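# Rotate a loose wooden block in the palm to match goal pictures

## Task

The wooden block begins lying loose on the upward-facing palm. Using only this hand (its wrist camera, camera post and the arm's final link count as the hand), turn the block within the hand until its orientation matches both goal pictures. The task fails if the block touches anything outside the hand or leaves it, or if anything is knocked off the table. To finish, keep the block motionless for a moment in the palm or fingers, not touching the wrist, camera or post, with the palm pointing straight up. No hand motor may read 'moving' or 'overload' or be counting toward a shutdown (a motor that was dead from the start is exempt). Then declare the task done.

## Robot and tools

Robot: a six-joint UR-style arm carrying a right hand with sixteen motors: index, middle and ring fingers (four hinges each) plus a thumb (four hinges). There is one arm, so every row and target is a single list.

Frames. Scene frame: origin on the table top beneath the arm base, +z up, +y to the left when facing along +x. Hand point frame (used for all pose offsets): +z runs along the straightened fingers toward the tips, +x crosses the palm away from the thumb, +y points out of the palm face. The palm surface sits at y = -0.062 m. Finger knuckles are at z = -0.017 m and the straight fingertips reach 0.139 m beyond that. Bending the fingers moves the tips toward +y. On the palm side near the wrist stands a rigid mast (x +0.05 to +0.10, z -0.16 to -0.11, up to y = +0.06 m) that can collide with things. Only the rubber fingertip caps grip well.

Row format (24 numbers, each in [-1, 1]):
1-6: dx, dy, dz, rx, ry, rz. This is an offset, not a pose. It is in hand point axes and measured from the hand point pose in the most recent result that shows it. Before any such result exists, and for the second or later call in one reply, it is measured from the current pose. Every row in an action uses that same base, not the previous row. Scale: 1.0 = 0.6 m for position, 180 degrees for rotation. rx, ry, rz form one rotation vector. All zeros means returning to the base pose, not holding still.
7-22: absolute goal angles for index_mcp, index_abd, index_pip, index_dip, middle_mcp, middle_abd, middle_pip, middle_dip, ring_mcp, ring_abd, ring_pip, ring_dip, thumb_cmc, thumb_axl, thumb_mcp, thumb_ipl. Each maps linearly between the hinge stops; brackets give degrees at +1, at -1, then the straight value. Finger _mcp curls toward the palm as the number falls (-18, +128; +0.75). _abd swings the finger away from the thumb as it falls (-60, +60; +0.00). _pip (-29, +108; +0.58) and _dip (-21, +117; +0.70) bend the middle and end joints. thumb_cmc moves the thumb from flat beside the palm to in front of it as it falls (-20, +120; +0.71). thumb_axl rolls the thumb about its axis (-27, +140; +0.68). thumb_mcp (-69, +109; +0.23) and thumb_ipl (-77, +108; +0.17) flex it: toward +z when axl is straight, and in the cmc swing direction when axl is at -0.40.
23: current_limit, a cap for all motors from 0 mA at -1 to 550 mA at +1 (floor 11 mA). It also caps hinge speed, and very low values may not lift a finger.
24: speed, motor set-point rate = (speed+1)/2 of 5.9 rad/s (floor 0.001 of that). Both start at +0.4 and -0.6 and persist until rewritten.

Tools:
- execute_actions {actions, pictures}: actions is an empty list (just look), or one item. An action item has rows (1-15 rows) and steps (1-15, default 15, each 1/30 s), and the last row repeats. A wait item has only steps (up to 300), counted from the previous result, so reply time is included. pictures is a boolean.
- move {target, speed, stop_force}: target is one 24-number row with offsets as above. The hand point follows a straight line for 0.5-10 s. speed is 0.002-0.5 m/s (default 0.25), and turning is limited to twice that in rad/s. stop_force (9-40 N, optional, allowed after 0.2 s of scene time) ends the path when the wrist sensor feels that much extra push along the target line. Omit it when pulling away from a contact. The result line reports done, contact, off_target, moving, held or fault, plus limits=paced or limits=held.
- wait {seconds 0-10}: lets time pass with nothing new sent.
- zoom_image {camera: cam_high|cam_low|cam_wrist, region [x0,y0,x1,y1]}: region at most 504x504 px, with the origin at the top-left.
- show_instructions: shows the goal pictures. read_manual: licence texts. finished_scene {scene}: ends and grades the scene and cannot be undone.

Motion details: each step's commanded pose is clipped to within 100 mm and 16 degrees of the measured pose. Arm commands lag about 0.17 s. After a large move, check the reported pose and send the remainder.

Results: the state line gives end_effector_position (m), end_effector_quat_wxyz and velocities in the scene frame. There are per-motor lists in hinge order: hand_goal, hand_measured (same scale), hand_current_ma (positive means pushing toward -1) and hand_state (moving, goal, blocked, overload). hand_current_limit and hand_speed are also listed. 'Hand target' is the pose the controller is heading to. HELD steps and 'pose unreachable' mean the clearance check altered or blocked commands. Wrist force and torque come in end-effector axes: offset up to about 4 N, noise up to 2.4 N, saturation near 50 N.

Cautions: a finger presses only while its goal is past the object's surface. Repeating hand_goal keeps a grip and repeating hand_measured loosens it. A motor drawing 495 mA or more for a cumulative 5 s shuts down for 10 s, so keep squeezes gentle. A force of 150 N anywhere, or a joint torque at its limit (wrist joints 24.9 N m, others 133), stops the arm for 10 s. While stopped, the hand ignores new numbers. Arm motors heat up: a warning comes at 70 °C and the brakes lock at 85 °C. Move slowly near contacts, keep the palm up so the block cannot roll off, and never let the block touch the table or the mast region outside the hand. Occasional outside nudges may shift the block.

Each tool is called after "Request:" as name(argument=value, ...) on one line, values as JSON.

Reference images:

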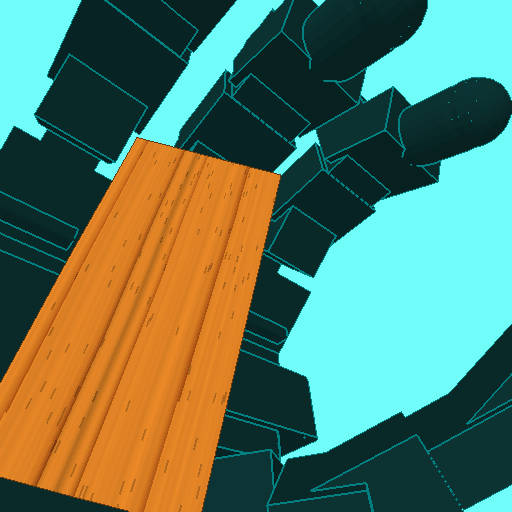

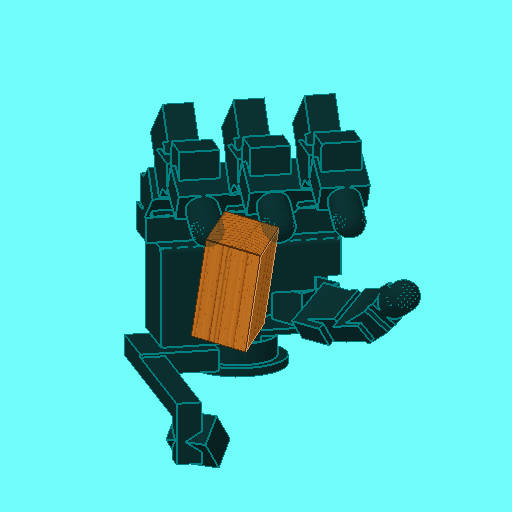

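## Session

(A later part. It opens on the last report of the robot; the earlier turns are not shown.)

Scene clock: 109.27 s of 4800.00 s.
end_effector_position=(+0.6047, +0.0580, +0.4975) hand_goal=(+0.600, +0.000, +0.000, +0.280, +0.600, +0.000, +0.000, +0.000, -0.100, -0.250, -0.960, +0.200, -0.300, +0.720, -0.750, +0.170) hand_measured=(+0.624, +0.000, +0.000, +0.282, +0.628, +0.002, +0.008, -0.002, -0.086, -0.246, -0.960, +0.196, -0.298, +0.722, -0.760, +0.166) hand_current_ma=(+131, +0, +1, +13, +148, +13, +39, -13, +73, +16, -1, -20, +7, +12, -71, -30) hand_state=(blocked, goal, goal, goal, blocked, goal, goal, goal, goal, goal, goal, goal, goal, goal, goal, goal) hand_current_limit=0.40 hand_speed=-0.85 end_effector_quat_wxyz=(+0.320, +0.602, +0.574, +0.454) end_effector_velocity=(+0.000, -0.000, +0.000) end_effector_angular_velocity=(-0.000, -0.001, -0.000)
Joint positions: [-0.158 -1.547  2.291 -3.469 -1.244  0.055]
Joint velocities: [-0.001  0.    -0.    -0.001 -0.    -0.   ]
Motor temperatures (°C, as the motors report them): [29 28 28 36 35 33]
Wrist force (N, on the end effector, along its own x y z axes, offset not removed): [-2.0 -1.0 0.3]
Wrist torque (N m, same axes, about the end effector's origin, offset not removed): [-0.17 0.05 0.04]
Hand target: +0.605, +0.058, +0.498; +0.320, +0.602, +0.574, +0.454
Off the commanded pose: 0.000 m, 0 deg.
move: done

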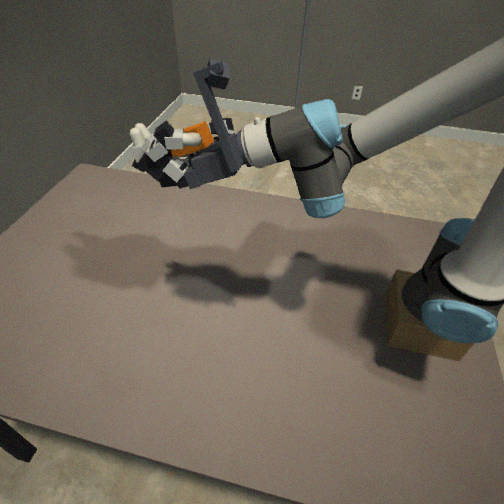

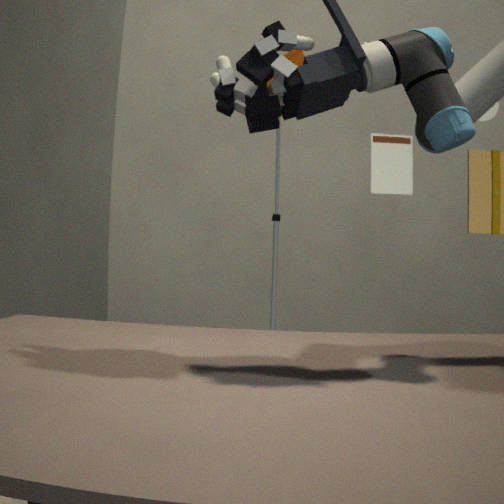

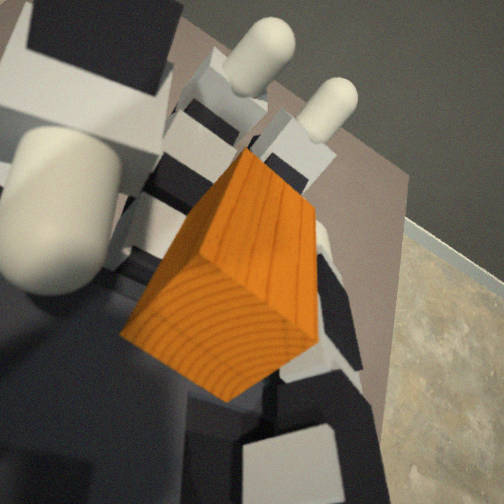

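Request:
move(target=[0,0,0,-0.126,0,-0.059,0.45,0,0,0.28,0.45,0,0,0.28,-0.1,0,-0.96,0.2,-0.42,0.68,-0.75,0.17,0.4,-0.9], speed=0.15)

Request:
move(target=[0,0,0,0,0,0,0.1,0,0,0.28,0.1,0,0,0.28,0.5,0,-0.3,0.2,-0.42,0.68,-0.75,0.17,0.4,-0.8])

Request:
zoom_image(camera="cam_high", region=[100,70,270,220])

Scene clock: 118.23 s of 4800.00 s.
end_effector_position=(+0.6049, +0.0580, +0.4978) hand_goal=(+0.450, +0.000, +0.000, +0.280, +0.450, +0.000, +0.000, +0.280, -0.100, +0.000, -0.960, +0.200, -0.420, +0.680, -0.750, +0.170) hand_measured=(+0.474, +0.000, +0.000, +0.282, +0.480, +0.002, +0.006, +0.278, -0.092, -0.004, -0.960, +0.196, -0.412, +0.688, -0.758, +0.166) hand_current_ma=(+129, +0, +1, +13, +163, +13, +35, -14, +41, -16, -2, -20, +43, +56, -55, -25) hand_state=(blocked, goal, goal, goal, blocked, goal, goal, goal, goal, goal, goal, goal, goal, goal, goal, goal) hand_current_limit=0.40 hand_speed=-0.90 end_effector_quat_wxyz=(+0.471, +0.473, +0.527, +0.526) end_effector_velocity=(+0.000, +0.000, +0.000) end_effector_angular_velocity=(-0.003, -0.014, +0.001)
Joint positions: [-0.163 -1.181  2.24  -4.198 -1.25   0.001]
Joint velocities: [ 0.001  0.013 -0.007 -0.02   0.     0.   ]
Motor temperatures (°C, as the motors report them): [29 28 28 36 35 33]
Wrist force (N, on the end effector, along its own x y z axes, offset not removed): [-2.1 -2.4 -1.0]
Wrist torque (N m, same axes, about the end effector's origin, offset not removed): [-0.23 0.09 -0.05]
Hand target: +0.605, +0.058, +0.498; +0.472, +0.472, +0.526, +0.526
Off the commanded pose: 0.000 m, 0 deg.
After step 90, 4.00 s passed at rest.
move: done

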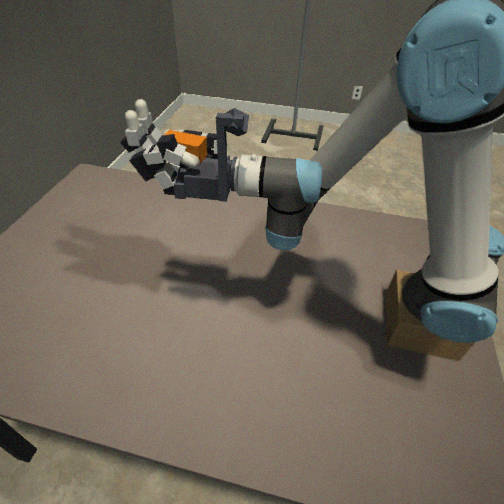

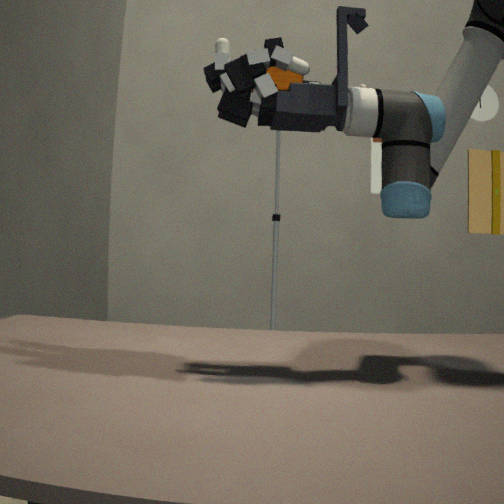

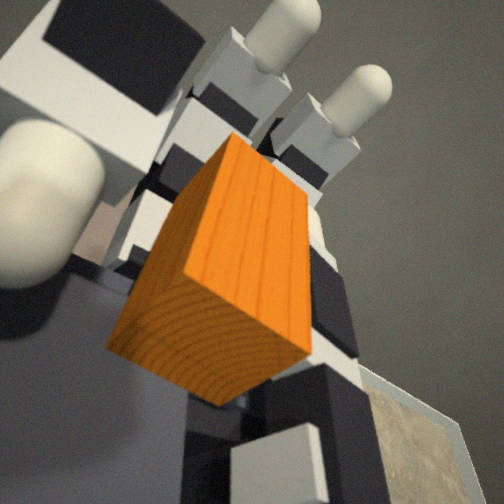

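Scene clock: 119.83 s of 4800.00 s.
end_effector_position=(+0.6049, +0.0580, +0.4978) hand_goal=(+0.100, +0.000, +0.000, +0.280, +0.100, +0.000, +0.000, +0.280, +0.500, +0.000, -0.300, +0.200, -0.420, +0.680, -0.750, +0.170) hand_measured=(+0.294, +0.000, +0.000, +0.282, +0.122, +0.002, +0.004, +0.278, +0.508, -0.004, -0.302, +0.196, -0.416, +0.684, -0.742, +0.172) hand_current_ma=(+385, +0, +1, +13, +120, +13, +18, -14, +39, -16, -11, -17, +22, +21, +49, +16) hand_state=(blocked, goal, goal, goal, blocked, goal, goal, goal, goal, goal, goal, goal, goal, goal, goal, goal) hand_current_limit=0.40 hand_speed=-0.80 end_effector_quat_wxyz=(+0.471, +0.473, +0.527, +0.526) end_effector_velocity=(-0.000, +0.000, -0.000) end_effector_angular_velocity=(+0.000, +0.001, +0.000)
Joint positions: [-0.163 -1.181  2.24  -4.198 -1.25   0.001]
Joint velocities: [ 0.     0.     0.001 -0.    -0.     0.   ]
Motor temperatures (°C, as the motors report them): [29 28 28 36 35 33]
Wrist force (N, on the end effector, along its own x y z axes, offset not removed): [-1.2 -0.5 -0.2]
Wrist torque (N m, same axes, about the end effector's origin, offset not removed): [0.00 0.01 -0.02]
Hand target: +0.605, +0.058, +0.498; +0.471, +0.473, +0.527, +0.526
Off the commanded pose: 0.000 m, 0 deg.
move: done

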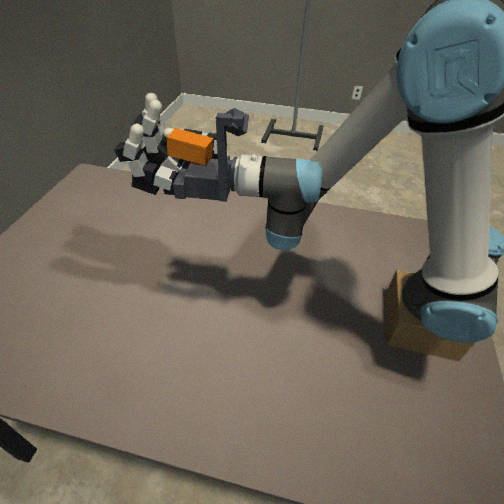

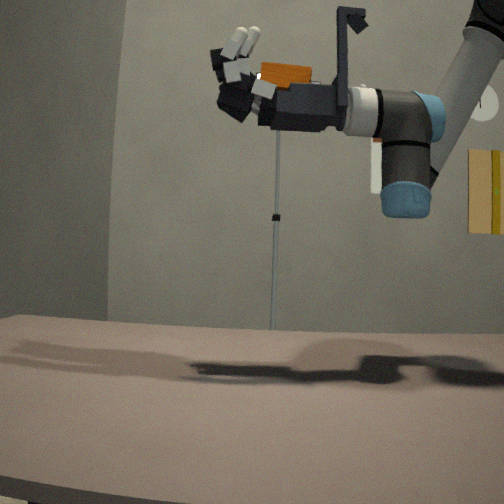

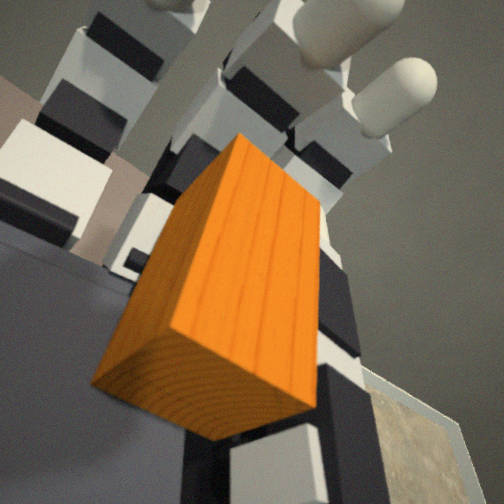

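Region (100, 70, 270, 220) of cam_high's 504x504 image, scaled by 2.965, with more detail than that image has; it fills the top 445 rows of this view, and the rest is white.

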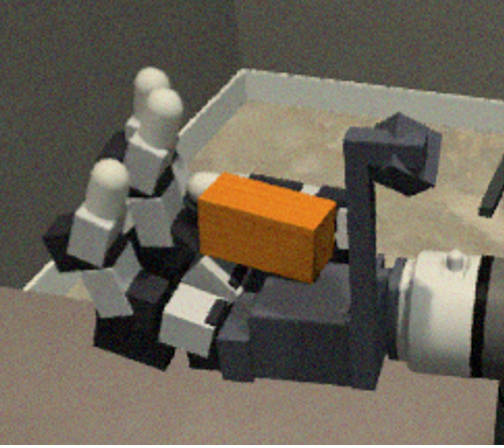

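Request:
move(target=[0,0,0,0,0,0,0.5,0,0,0.28,0.4,0,0,0.28,-0.15,-0.5,-0.96,0.25,0.3,0.68,-0.55,0.17,0.4,-0.7])

Request:
move(target=[0,0,0,0,0,0,0,0,0,0.28,0.4,0,0,0.28,-0.15,-0.5,-0.96,0.25,0.3,0.68,-0.55,0.17,0.4,-0.8])

Request:
zoom_image(camera="cam_high", region=[100,70,270,220])

Scene clock: 141.37 s of 4800.00 s.
end_effector_position=(+0.6049, +0.0579, +0.4978) hand_goal=(+0.500, +0.000, +0.000, +0.280, +0.400, +0.000, +0.000, +0.280, -0.150, -0.500, -0.960, +0.250, +0.300, +0.680, -0.550, +0.170) hand_measured=(+0.508, +0.000, +0.000, +0.282, +0.410, +0.002, +0.004, +0.278, -0.144, -0.498, -0.960, +0.246, +0.304, +0.682, -0.558, +0.170) hand_current_ma=(+43, +0, +1, +13, +49, +13, +16, -14, +33, +13, +0, -18, +21, +19, -50, +4) hand_state=(goal, goal, goal, goal, goal, goal, goal, goal, goal, goal, goal, goal, goal, goal, goal, goal) hand_current_limit=0.40 hand_speed=-0.70 end_effector_quat_wxyz=(+0.471, +0.473, +0.527, +0.526) end_effector_velocity=(+0.000, -0.000, -0.001) end_effector_angular_velocity=(-0.000, +0.002, -0.001)
Joint positions: [-0.163 -1.181  2.24  -4.198 -1.25   0.001]
Joint velocities: [-0.001  0.001  0.001 -0.    -0.    -0.   ]
Motor temperatures (°C, as the motors report them): [29 28 28 36 35 33]
Wrist force (N, on the end effector, along its own x y z axes, offset not removed): [-1.7 0.0 -1.4]
Wrist torque (N m, same axes, about the end effector's origin, offset not removed): [0.11 0.10 0.05]
Hand target: +0.605, +0.058, +0.498; +0.471, +0.473, +0.527, +0.526
Off the commanded pose: 0.000 m, 0 deg.
After step 90, 17.27 s passed at rest.
move: done

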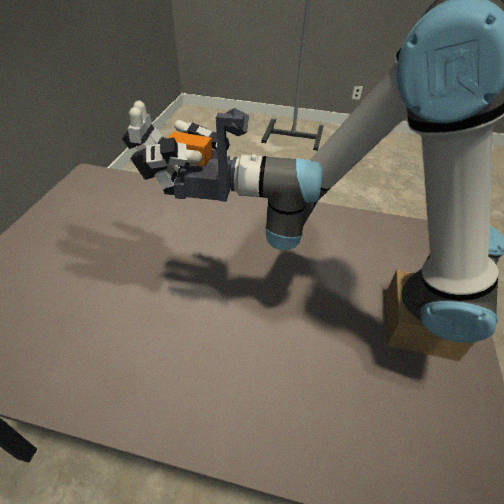

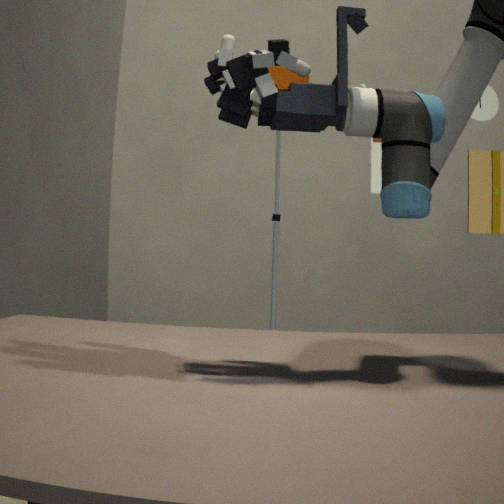

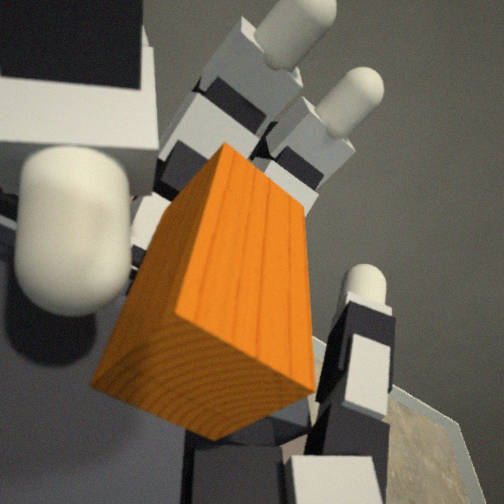

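Scene clock: 142.70 s of 4800.00 s.
end_effector_position=(+0.6049, +0.0579, +0.4978) hand_goal=(+0.000, +0.000, +0.000, +0.280, +0.400, +0.000, +0.000, +0.280, -0.150, -0.500, -0.960, +0.250, +0.300, +0.680, -0.550, +0.170) hand_measured=(+0.014, +0.000, +0.000, +0.282, +0.410, +0.002, +0.004, +0.278, -0.144, -0.498, -0.960, +0.246, +0.304, +0.682, -0.558, +0.170) hand_current_ma=(+79, +0, +1, +13, +49, +13, +16, -14, +33, +13, +0, -18, +21, +19, -50, +4) hand_state=(goal, goal, goal, goal, goal, goal, goal, goal, goal, goal, goal, goal, goal, goal, goal, goal) hand_current_limit=0.40 hand_speed=-0.80 end_effector_quat_wxyz=(+0.471, +0.473, +0.527, +0.526) end_effector_velocity=(-0.000, -0.000, -0.000) end_effector_angular_velocity=(-0.000, +0.001, -0.000)
Joint positions: [-0.163 -1.181  2.24  -4.198 -1.25   0.001]
Joint velocities: [-0.    -0.     0.001 -0.     0.    -0.   ]
Motor temperatures (°C, as the motors report them): [29 28 28 36 35 33]
Wrist force (N, on the end effector, along its own x y z axes, offset not removed): [-2.2 -1.3 -0.6]
Wrist torque (N m, same axes, about the end effector's origin, offset not removed): [-0.19 0.15 -0.07]
Hand target: +0.605, +0.058, +0.498; +0.471, +0.473, +0.527, +0.526
Off the commanded pose: 0.000 m, 0 deg.
move: done

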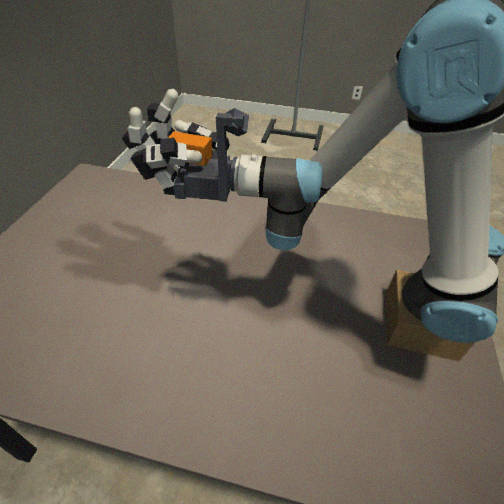

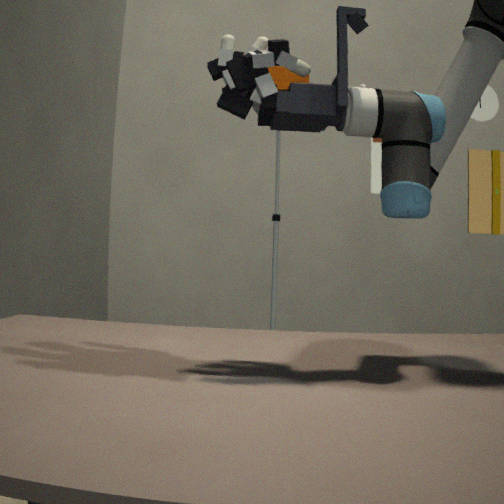

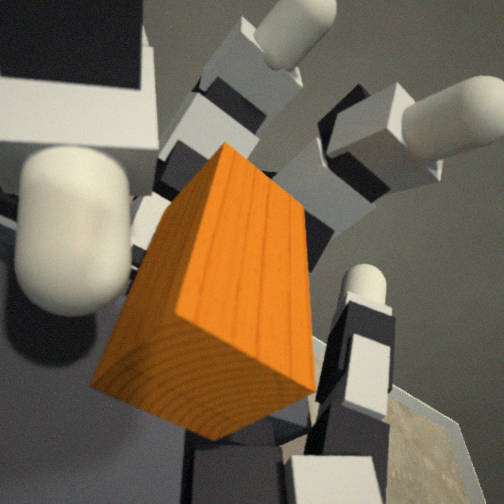

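Region (100, 70, 270, 220) of cam_high's 504x504 image, scaled by 2.965, with more detail than that image has; it fills the top 445 rows of this view, and the rest is white.

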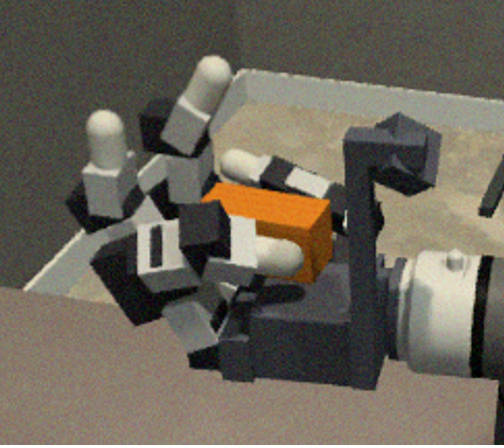

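Request:
move(target=[0,0,0,0,0,0,0.25,-0.1,-0.96,-0.25,0.4,0,0.3,0.5,-0.2,-0.6,-0.98,0,0.3,0.68,-0.2,0.17,0.4,-0.7])

Request:
move(target=[0,0,0,0,0,0,0.25,0.4,-0.96,-0.25,0.4,0,0.3,0.5,-0.2,-0.6,-0.98,0,0.3,0.68,-0.2,0.17,0.4,-0.8])

Request:
move(target=[0,0,0,0,0,0,0.25,0.65,-0.96,-0.05,0.4,0,0.3,0.5,-0.2,-0.6,-0.98,0,0.3,0.68,-0.2,0.17,0.4,-0.85])

Request:
zoom_image(camera="cam_high", region=[100,70,270,220])

Scene clock: 153.97 s of 4800.00 s.
end_effector_position=(+0.6049, +0.0579, +0.4978) hand_goal=(+0.250, -0.100, -0.960, -0.250, +0.400, +0.000, +0.300, +0.500, -0.200, -0.600, -0.980, +0.000, +0.300, +0.680, -0.200, +0.170) hand_measured=(+0.256, -0.098, -0.960, -0.248, +0.410, +0.002, +0.300, +0.498, -0.194, -0.596, -0.980, +0.002, +0.306, +0.682, -0.206, +0.170) hand_current_ma=(+35, +13, +2, +12, +58, +13, -1, -12, +27, +13, +0, +12, +37, +19, -37, +4) hand_state=(goal, goal, goal, goal, goal, goal, goal, goal, goal, goal, goal, goal, goal, goal, goal, goal) hand_current_limit=0.40 hand_speed=-0.70 end_effector_quat_wxyz=(+0.471, +0.473, +0.527, +0.526) end_effector_velocity=(+0.001, +0.000, -0.001) end_effector_angular_velocity=(+0.001, +0.002, +0.000)
Joint positions: [-0.163 -1.181  2.24  -4.198 -1.25   0.001]
Joint velocities: [ 0.     0.001 -0.001  0.002 -0.     0.   ]
Motor temperatures (°C, as the motors report them): [29 28 28 36 35 33]
Wrist force (N, on the end effector, along its own x y z axes, offset not removed): [-0.8 -0.6 -1.7]
Wrist torque (N m, same axes, about the end effector's origin, offset not removed): [-0.04 -0.06 0.02]
Hand target: +0.605, +0.058, +0.498; +0.471, +0.473, +0.527, +0.526
Off the commanded pose: 0.000 m, 0 deg.
After step 90, 6.70 s passed at rest.
move: done

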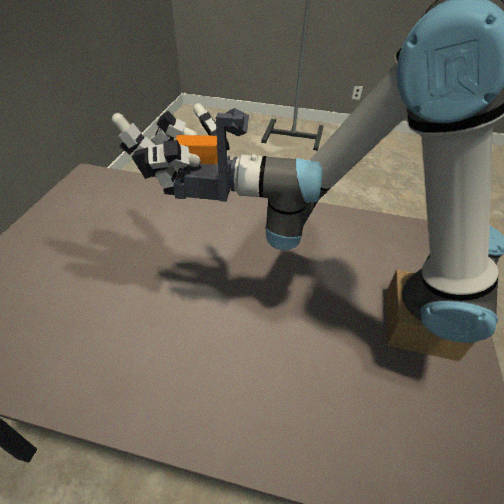

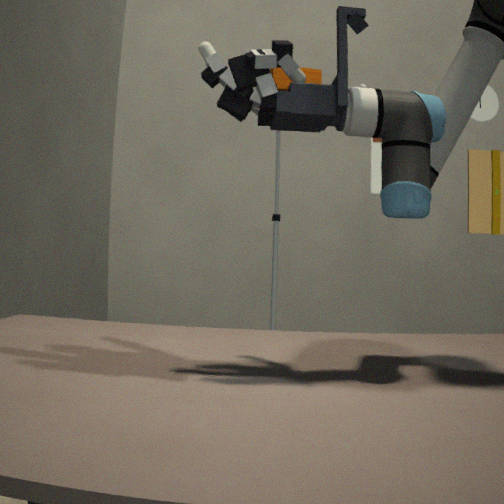

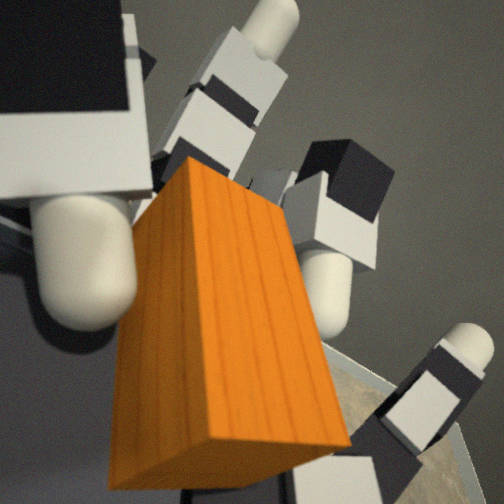

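Scene clock: 155.13 s of 4800.00 s.
end_effector_position=(+0.6049, +0.0579, +0.4978) hand_goal=(+0.250, +0.400, -0.960, -0.250, +0.400, +0.000, +0.300, +0.500, -0.200, -0.600, -0.980, +0.000, +0.300, +0.680, -0.200, +0.170) hand_measured=(+0.256, +0.398, -0.960, -0.248, +0.410, +0.002, +0.300, +0.498, -0.194, -0.596, -0.980, +0.002, +0.306, +0.682, -0.206, +0.170) hand_current_ma=(+35, -13, +2, +12, +58, +13, -1, -12, +27, +13, +0, +12, +37, +19, -37, +4) hand_state=(goal, goal, goal, goal, goal, goal, goal, goal, goal, goal, goal, goal, goal, goal, goal, goal) hand_current_limit=0.40 hand_speed=-0.80 end_effector_quat_wxyz=(+0.471, +0.473, +0.527, +0.526) end_effector_velocity=(+0.000, -0.000, -0.001) end_effector_angular_velocity=(+0.000, +0.002, -0.000)
Joint positions: [-0.163 -1.181  2.24  -4.198 -1.25   0.001]
Joint velocities: [-0.     0.001  0.001  0.     0.    -0.   ]
Motor temperatures (°C, as the motors report them): [29 28 28 36 35 33]
Wrist force (N, on the end effector, along its own x y z axes, offset not removed): [-2.8 -1.8 -0.2]
Wrist torque (N m, same axes, about the end effector's origin, offset not removed): [-0.30 0.18 -0.07]
Hand target: +0.605, +0.058, +0.498; +0.471, +0.473, +0.527, +0.526
Off the commanded pose: 0.000 m, 0 deg.
move: done

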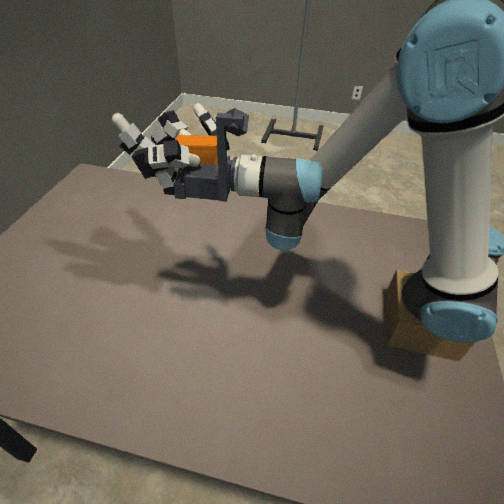

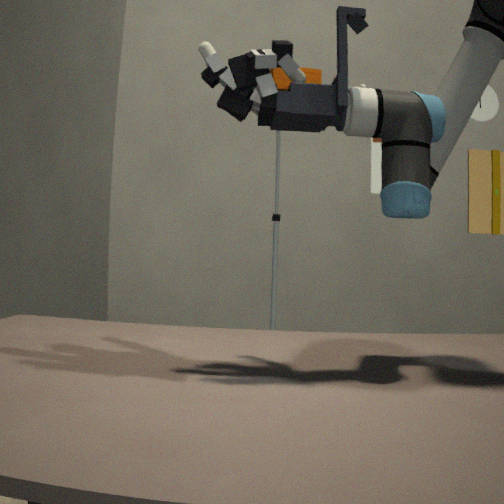

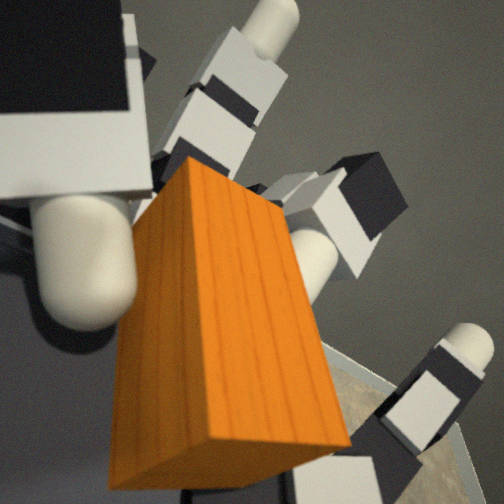

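Scene clock: 155.97 s of 4800.00 s.
end_effector_position=(+0.6049, +0.0579, +0.4978) hand_goal=(+0.250, +0.650, -0.960, -0.050, +0.400, +0.000, +0.300, +0.500, -0.200, -0.600, -0.980, +0.000, +0.300, +0.680, -0.200, +0.170) hand_measured=(+0.256, +0.644, -0.960, -0.056, +0.410, +0.002, +0.300, +0.498, -0.196, -0.596, -0.980, +0.002, +0.306, +0.682, -0.206, +0.170) hand_current_ma=(+35, -23, +1, -29, +58, +13, -1, -12, +25, +13, +0, +12, +37, +19, -37, +4) hand_state=(goal, goal, goal, goal, goal, goal, goal, goal, goal, goal, goal, goal, goal, goal, goal, goal) hand_current_limit=0.40 hand_speed=-0.85 end_effector_quat_wxyz=(+0.471, +0.473, +0.527, +0.526) end_effector_velocity=(+0.000, -0.001, -0.000) end_effector_angular_velocity=(+0.000, +0.000, -0.001)
Joint positions: [-0.163 -1.181  2.24  -4.198 -1.25   0.001]
Joint velocities: [-0.001 -0.    -0.     0.    -0.     0.   ]
Motor temperatures (°C, as the motors report them): [29 28 28 36 35 33]
Wrist force (N, on the end effector, along its own x y z axes, offset not removed): [-1.8 -1.8 -0.6]
Wrist torque (N m, same axes, about the end effector's origin, offset not removed): [-0.26 0.10 -0.01]
Hand target: +0.605, +0.058, +0.498; +0.471, +0.473, +0.527, +0.526
Off the commanded pose: 0.000 m, 0 deg.
move: done

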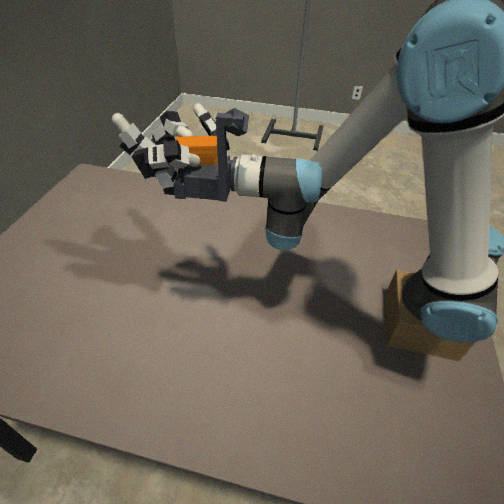

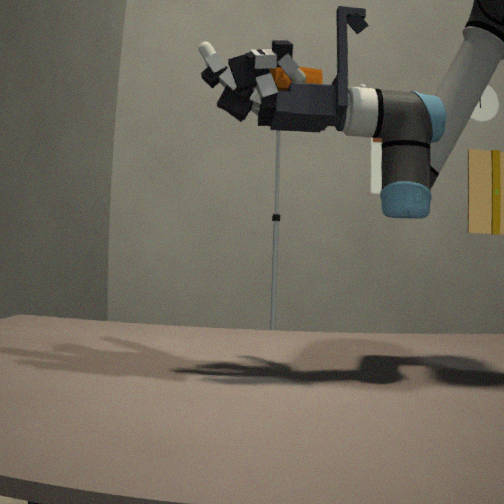

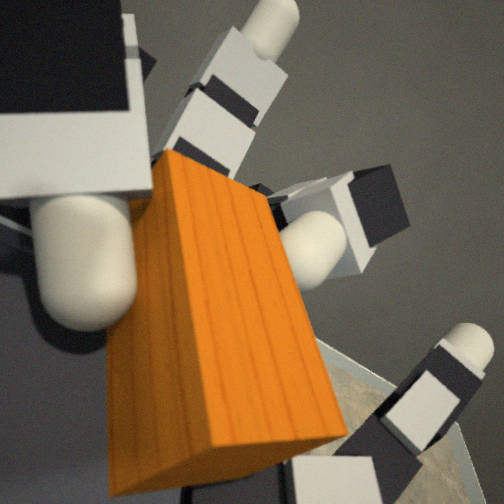

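Region (100, 70, 270, 220) of cam_high's 504x504 image, scaled by 2.965, with more detail than that image has; it fills the top 445 rows of this view, and the rest is white.

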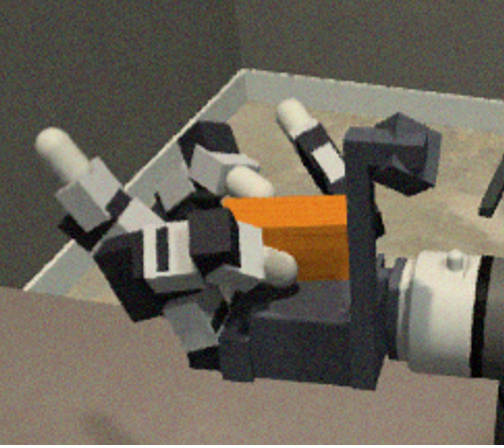

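Request:
move(target=[0,0,0,0,0,0,0.15,0.2,-0.98,-0.3,0.4,0,0.3,0.5,-0.2,-0.6,-0.98,0,-0.7,0.68,0.2,0.17,0.4,-0.75])

Request:
move(target=[0,0,0,0,0,0,0.12,0.7,-0.98,-0.3,0.4,0,0.3,0.5,-0.2,-0.6,-0.98,0,-0.7,0.68,0.2,0.17,0.6,-0.85])

Scene clock: 161.57 s of 4800.00 s.
end_effector_position=(+0.6049, +0.0579, +0.4978) hand_goal=(+0.150, +0.200, -0.980, -0.300, +0.400, +0.000, +0.300, +0.500, -0.200, -0.600, -0.980, +0.000, -0.700, +0.680, +0.200, +0.170) hand_measured=(+0.162, +0.204, -0.980, -0.298, +0.410, +0.002, +0.300, +0.498, -0.194, -0.596, -0.980, +0.000, -0.676, +0.682, +0.198, +0.170) hand_current_ma=(+66, +15, +1, +12, +58, +13, -1, -12, +31, +20, +0, -3, +130, +9, -18, +4) hand_state=(goal, goal, goal, goal, goal, goal, goal, goal, goal, goal, goal, goal, blocked, goal, goal, goal) hand_current_limit=0.40 hand_speed=-0.75 end_effector_quat_wxyz=(+0.471, +0.473, +0.527, +0.526) end_effector_velocity=(+0.000, -0.000, +0.000) end_effector_angular_velocity=(-0.000, -0.001, -0.000)
Joint positions: [-0.163 -1.181  2.24  -4.198 -1.25   0.001]
Joint velocities: [-0.    -0.    -0.001  0.001  0.    -0.   ]
Motor temperatures (°C, as the motors report them): [29 28 28 36 35 33]
Wrist force (N, on the end effector, along its own x y z axes, offset not removed): [-2.9 -2.1 0.3]
Wrist torque (N m, same axes, about the end effector's origin, offset not removed): [-0.46 0.22 -0.20]
Hand target: +0.605, +0.058, +0.498; +0.471, +0.473, +0.527, +0.526
Off the commanded pose: 0.000 m, 0 deg.
After step 90, 0.70 s passed at rest.
move: done

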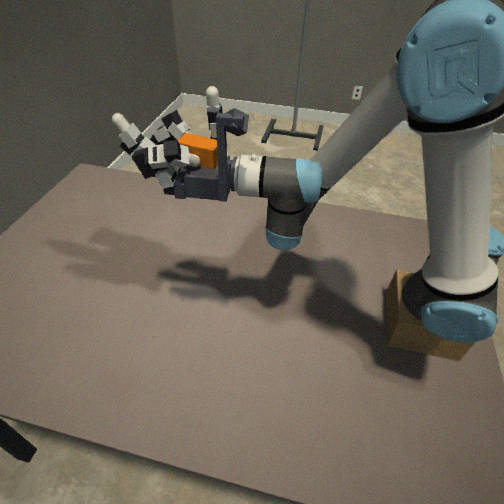

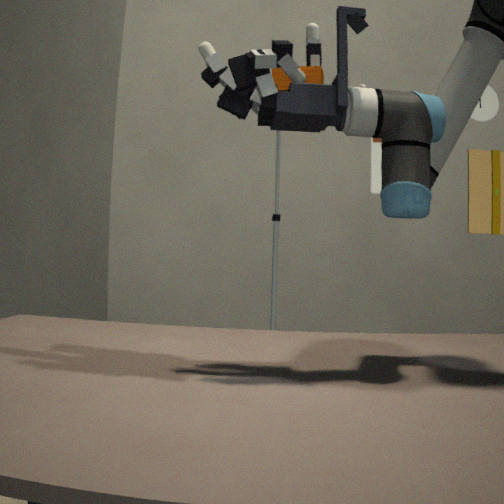

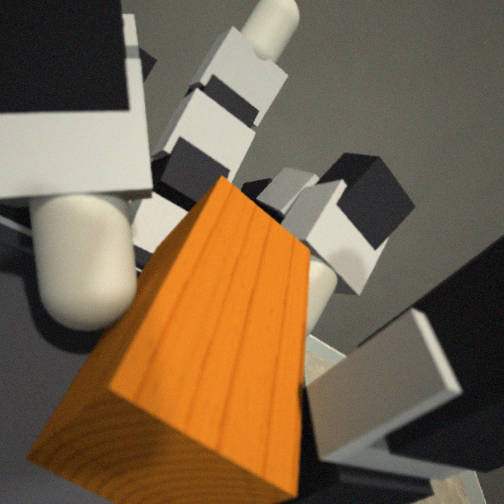

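Scene clock: 163.03 s of 4800.00 s.
end_effector_position=(+0.6049, +0.0579, +0.4978) hand_goal=(+0.120, +0.700, -0.980, -0.300, +0.400, +0.000, +0.300, +0.500, -0.200, -0.600, -0.980, +0.000, -0.700, +0.680, +0.200, +0.170) hand_measured=(+0.118, +0.612, -0.966, -0.302, +0.410, +0.002, +0.300, +0.498, -0.202, -0.546, -0.920, +0.020, -0.670, +0.684, +0.198, +0.170) hand_current_ma=(-12, -397, +70, -7, +58, +13, -1, -12, -11, +242, +305, +103, +156, +27, -18, +4) hand_state=(goal, blocked, goal, goal, goal, goal, goal, goal, goal, blocked, blocked, goal, blocked, goal, goal, goal) hand_current_limit=0.60 hand_speed=-0.85 end_effector_quat_wxyz=(+0.471, +0.473, +0.527, +0.526) end_effector_velocity=(+0.000, -0.000, +0.000) end_effector_angular_velocity=(+0.000, -0.000, -0.000)
Joint positions: [-0.163 -1.181  2.24  -4.198 -1.25   0.001]
Joint velocities: [-0.    -0.    -0.001  0.001  0.     0.   ]
Motor temperatures (°C, as the motors report them): [29 28 28 36 35 33]
Wrist force (N, on the end effector, along its own x y z axes, offset not removed): [-2.9 -1.1 -0.7]
Wrist torque (N m, same axes, about the end effector's origin, offset not removed): [-0.23 0.19 -0.19]
Hand target: +0.605, +0.058, +0.498; +0.471, +0.473, +0.527, +0.526
Off the commanded pose: 0.000 m, 0 deg.
move: done

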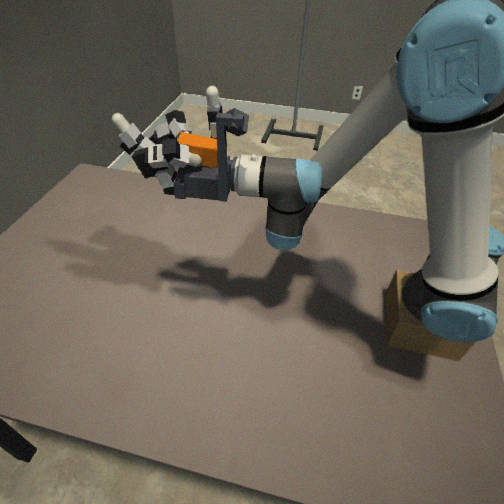

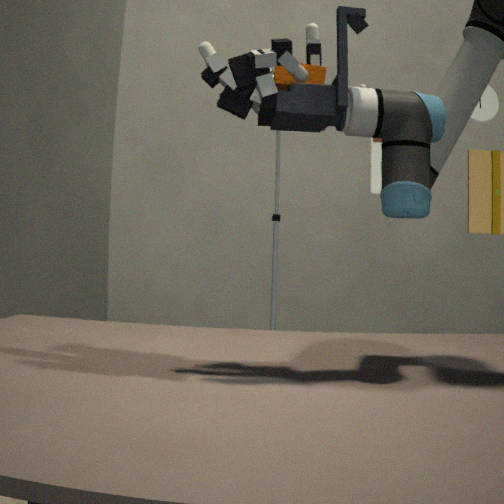

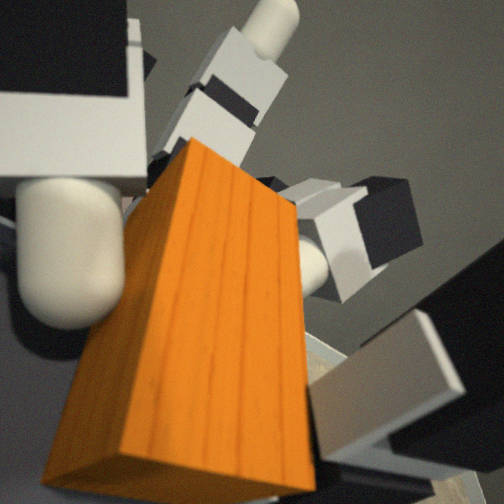

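Request:
move(target=[0,0,0,0,0,0,0.2,0.95,-0.98,-0.2,0.4,0,0.3,0.5,-0.27,-0.5,-0.98,0,-0.82,0.68,0.25,0.17,0.6,-0.88])

Request:
zoom_image(camera="cam_high", region=[100,70,270,220])

Scene clock: 169.77 s of 4800.00 s.
end_effector_position=(+0.6049, +0.0579, +0.4978) hand_goal=(+0.200, +0.950, -0.980, -0.200, +0.400, +0.000, +0.300, +0.500, -0.270, -0.500, -0.980, +0.000, -0.820, +0.680, +0.250, +0.170) hand_measured=(+0.186, +0.746, -0.970, -0.206, +0.410, +0.002, +0.300, +0.498, -0.202, -0.472, -0.908, +0.024, -0.696, +0.680, +0.250, +0.170) hand_current_ma=(-83, -440, +47, -27, +58, +13, -1, -12, +363, +125, +361, +124, +440, -3, -3, +4) hand_state=(goal, blocked, goal, goal, goal, goal, goal, goal, blocked, blocked, blocked, blocked, blocked, goal, goal, goal) hand_current_limit=0.60 hand_speed=-0.88 end_effector_quat_wxyz=(+0.471, +0.473, +0.527, +0.526) end_effector_velocity=(+0.000, -0.001, +0.000) end_effector_angular_velocity=(-0.000, -0.000, -0.001)
Joint positions: [-0.163 -1.181  2.24  -4.198 -1.25   0.001]
Joint velocities: [-0.001  0.001 -0.001  0.     0.     0.   ]
Motor temperatures (°C, as the motors report them): [29 28 28 36 35 33]
Wrist force (N, on the end effector, along its own x y z axes, offset not removed): [-1.8 -1.3 -0.1]
Wrist torque (N m, same axes, about the end effector's origin, offset not removed): [-0.27 0.05 -0.09]
Hand target: +0.605, +0.058, +0.498; +0.471, +0.473, +0.527, +0.526
Off the commanded pose: 0.000 m, 0 deg.
After step 90, 2.93 s passed at rest.
move: done

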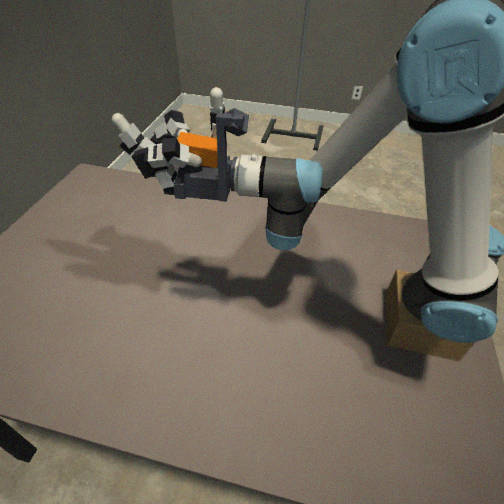

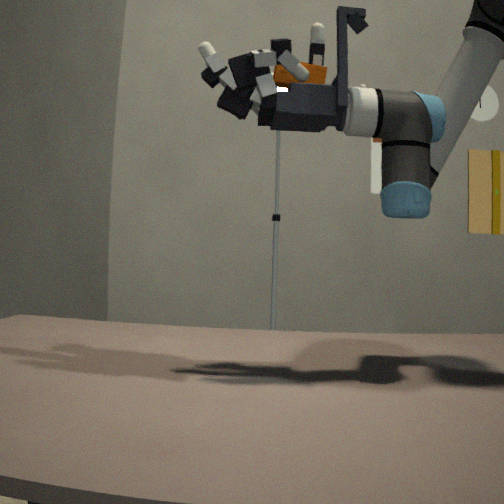

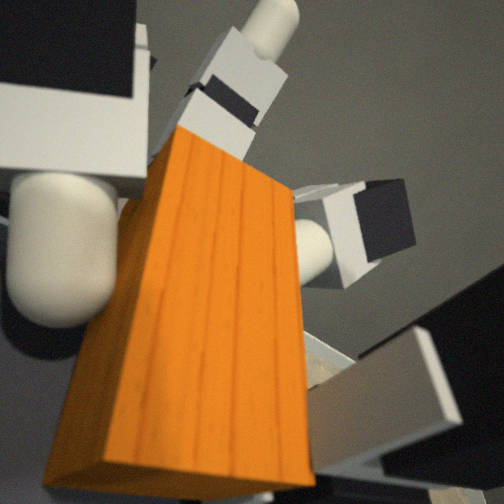

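Region (100, 70, 270, 220) of cam_high's 504x504 image, scaled by 2.965, with more detail than that image has; it fills the top 445 rows of this view, and the rest is white.

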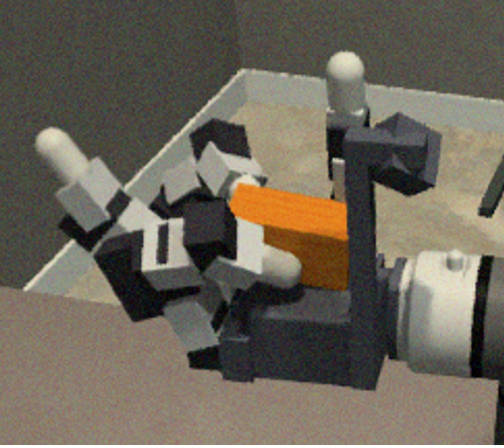

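Request:
move(target=[0,0,0,0,0,0,0.3,0.9,-0.95,-0.15,0.4,0,0.3,0.5,-0.1,-0.45,-0.98,-0.25,-0.64,0.68,0.25,0.17,0.6,-0.88])

Request:
zoom_image(camera="cam_high", region=[100,70,270,220])

Scene clock: 178.70 s of 4800.00 s.
end_effector_position=(+0.6049, +0.0579, +0.4978) hand_goal=(+0.300, +0.900, -0.950, -0.150, +0.400, +0.000, +0.300, +0.500, -0.100, -0.450, -0.980, -0.250, -0.640, +0.680, +0.250, +0.170) hand_measured=(+0.318, +0.878, -0.924, -0.150, +0.410, +0.002, +0.300, +0.498, -0.128, -0.430, -0.934, -0.222, -0.640, +0.680, +0.250, +0.170) hand_current_ma=(+95, -101, +135, -1, +58, +13, -1, -12, -155, +84, +234, +144, -1, -3, -2, +4) hand_state=(goal, blocked, blocked, goal, goal, goal, goal, goal, blocked, goal, blocked, blocked, goal, goal, goal, goal) hand_current_limit=0.60 hand_speed=-0.88 end_effector_quat_wxyz=(+0.471, +0.473, +0.527, +0.526) end_effector_velocity=(-0.000, +0.000, +0.000) end_effector_angular_velocity=(-0.000, -0.001, +0.000)
Joint positions: [-0.163 -1.181  2.24  -4.198 -1.25   0.001]
Joint velocities: [ 0. -0. -0. -0.  0.  0.]
Motor temperatures (°C, as the motors report them): [29 28 28 36 35 33]
Wrist force (N, on the end effector, along its own x y z axes, offset not removed): [-1.0 -1.8 -0.5]
Wrist torque (N m, same axes, about the end effector's origin, offset not removed): [-0.29 -0.01 -0.01]
Hand target: +0.605, +0.058, +0.498; +0.471, +0.473, +0.527, +0.526
Off the commanded pose: 0.000 m, 0 deg.
After step 90, 4.83 s passed at rest.
move: done

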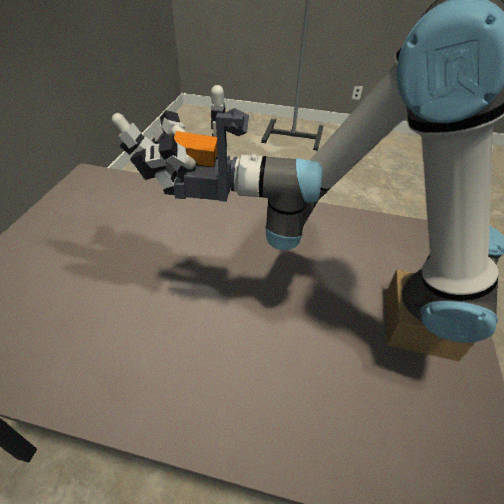

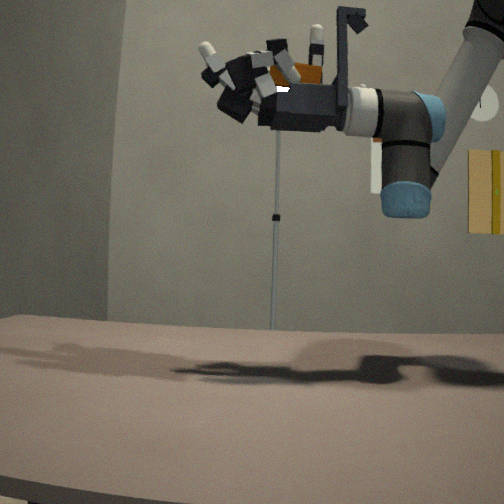

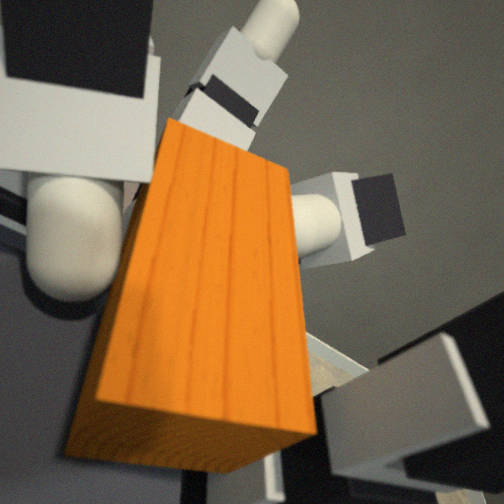

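Region (100, 70, 270, 220) of cam_high's 504x504 image, scaled by 2.965, with more detail than that image has; it fills the top 445 rows of this view, and the rest is white.

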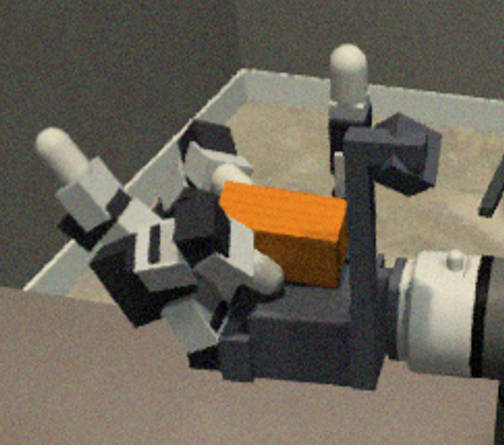

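Request:
move(target=[0,0,0,0,0,0,0.34,0.85,-0.8,-0.15,0.2,0,0.4,0.6,-0.05,-0.75,-0.98,-0.3,-0.72,0.68,0.15,0.17,0.6,-0.9])

Scene clock: 183.80 s of 4800.00 s.
end_effector_position=(+0.6049, +0.0579, +0.4978) hand_goal=(+0.340, +0.850, -0.800, -0.150, +0.200, +0.000, +0.400, +0.600, -0.050, -0.750, -0.980, -0.300, -0.720, +0.680, +0.150, +0.170) hand_measured=(+0.338, +0.838, -0.780, -0.144, +0.226, +0.002, +0.400, +0.598, -0.050, -0.578, -0.956, -0.302, -0.698, +0.682, +0.152, +0.170) hand_current_ma=(-11, -53, +97, +30, +138, +13, -1, -12, +4, +440, +121, -6, +116, +8, +10, +4) hand_state=(goal, goal, goal, goal, blocked, goal, goal, goal, goal, blocked, blocked, goal, blocked, goal, goal, goal) hand_current_limit=0.60 hand_speed=-0.90 end_effector_quat_wxyz=(+0.471, +0.473, +0.527, +0.526) end_effector_velocity=(-0.000, +0.000, -0.001) end_effector_angular_velocity=(+0.000, +0.001, -0.000)
Joint positions: [-0.163 -1.181  2.24  -4.198 -1.25   0.001]
Joint velocities: [-0.    -0.     0.002 -0.001 -0.    -0.   ]
Motor temperatures (°C, as the motors report them): [29 28 28 36 35 33]
Wrist force (N, on the end effector, along its own x y z axes, offset not removed): [-1.4 -1.6 -0.7]
Wrist torque (N m, same axes, about the end effector's origin, offset not removed): [-0.24 -0.01 -0.07]
Hand target: +0.605, +0.058, +0.498; +0.471, +0.473, +0.527, +0.526
Off the commanded pose: 0.000 m, 0 deg.
After step 90, 1.00 s passed at rest.
move: done

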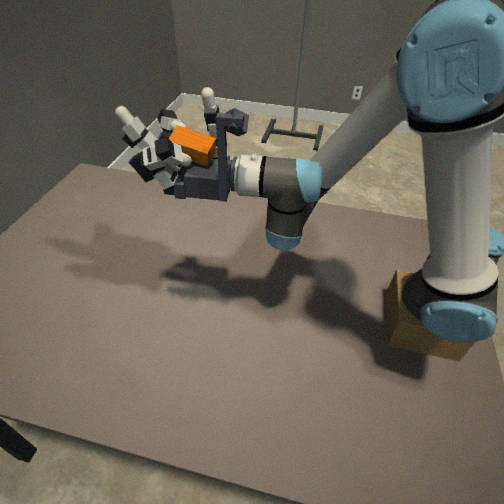

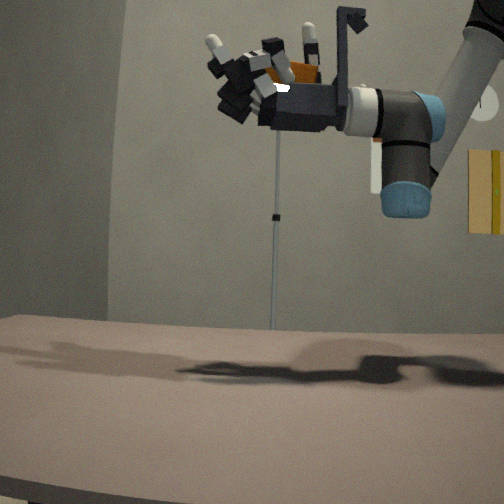

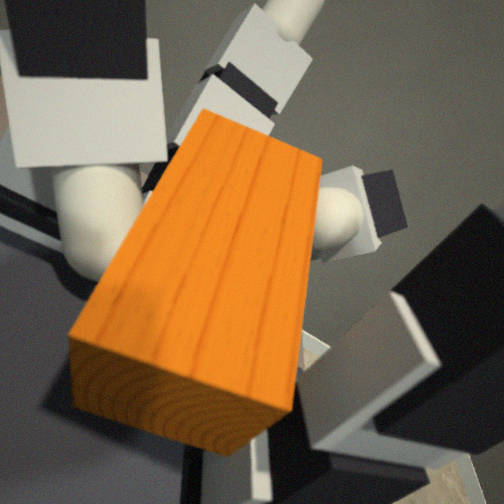

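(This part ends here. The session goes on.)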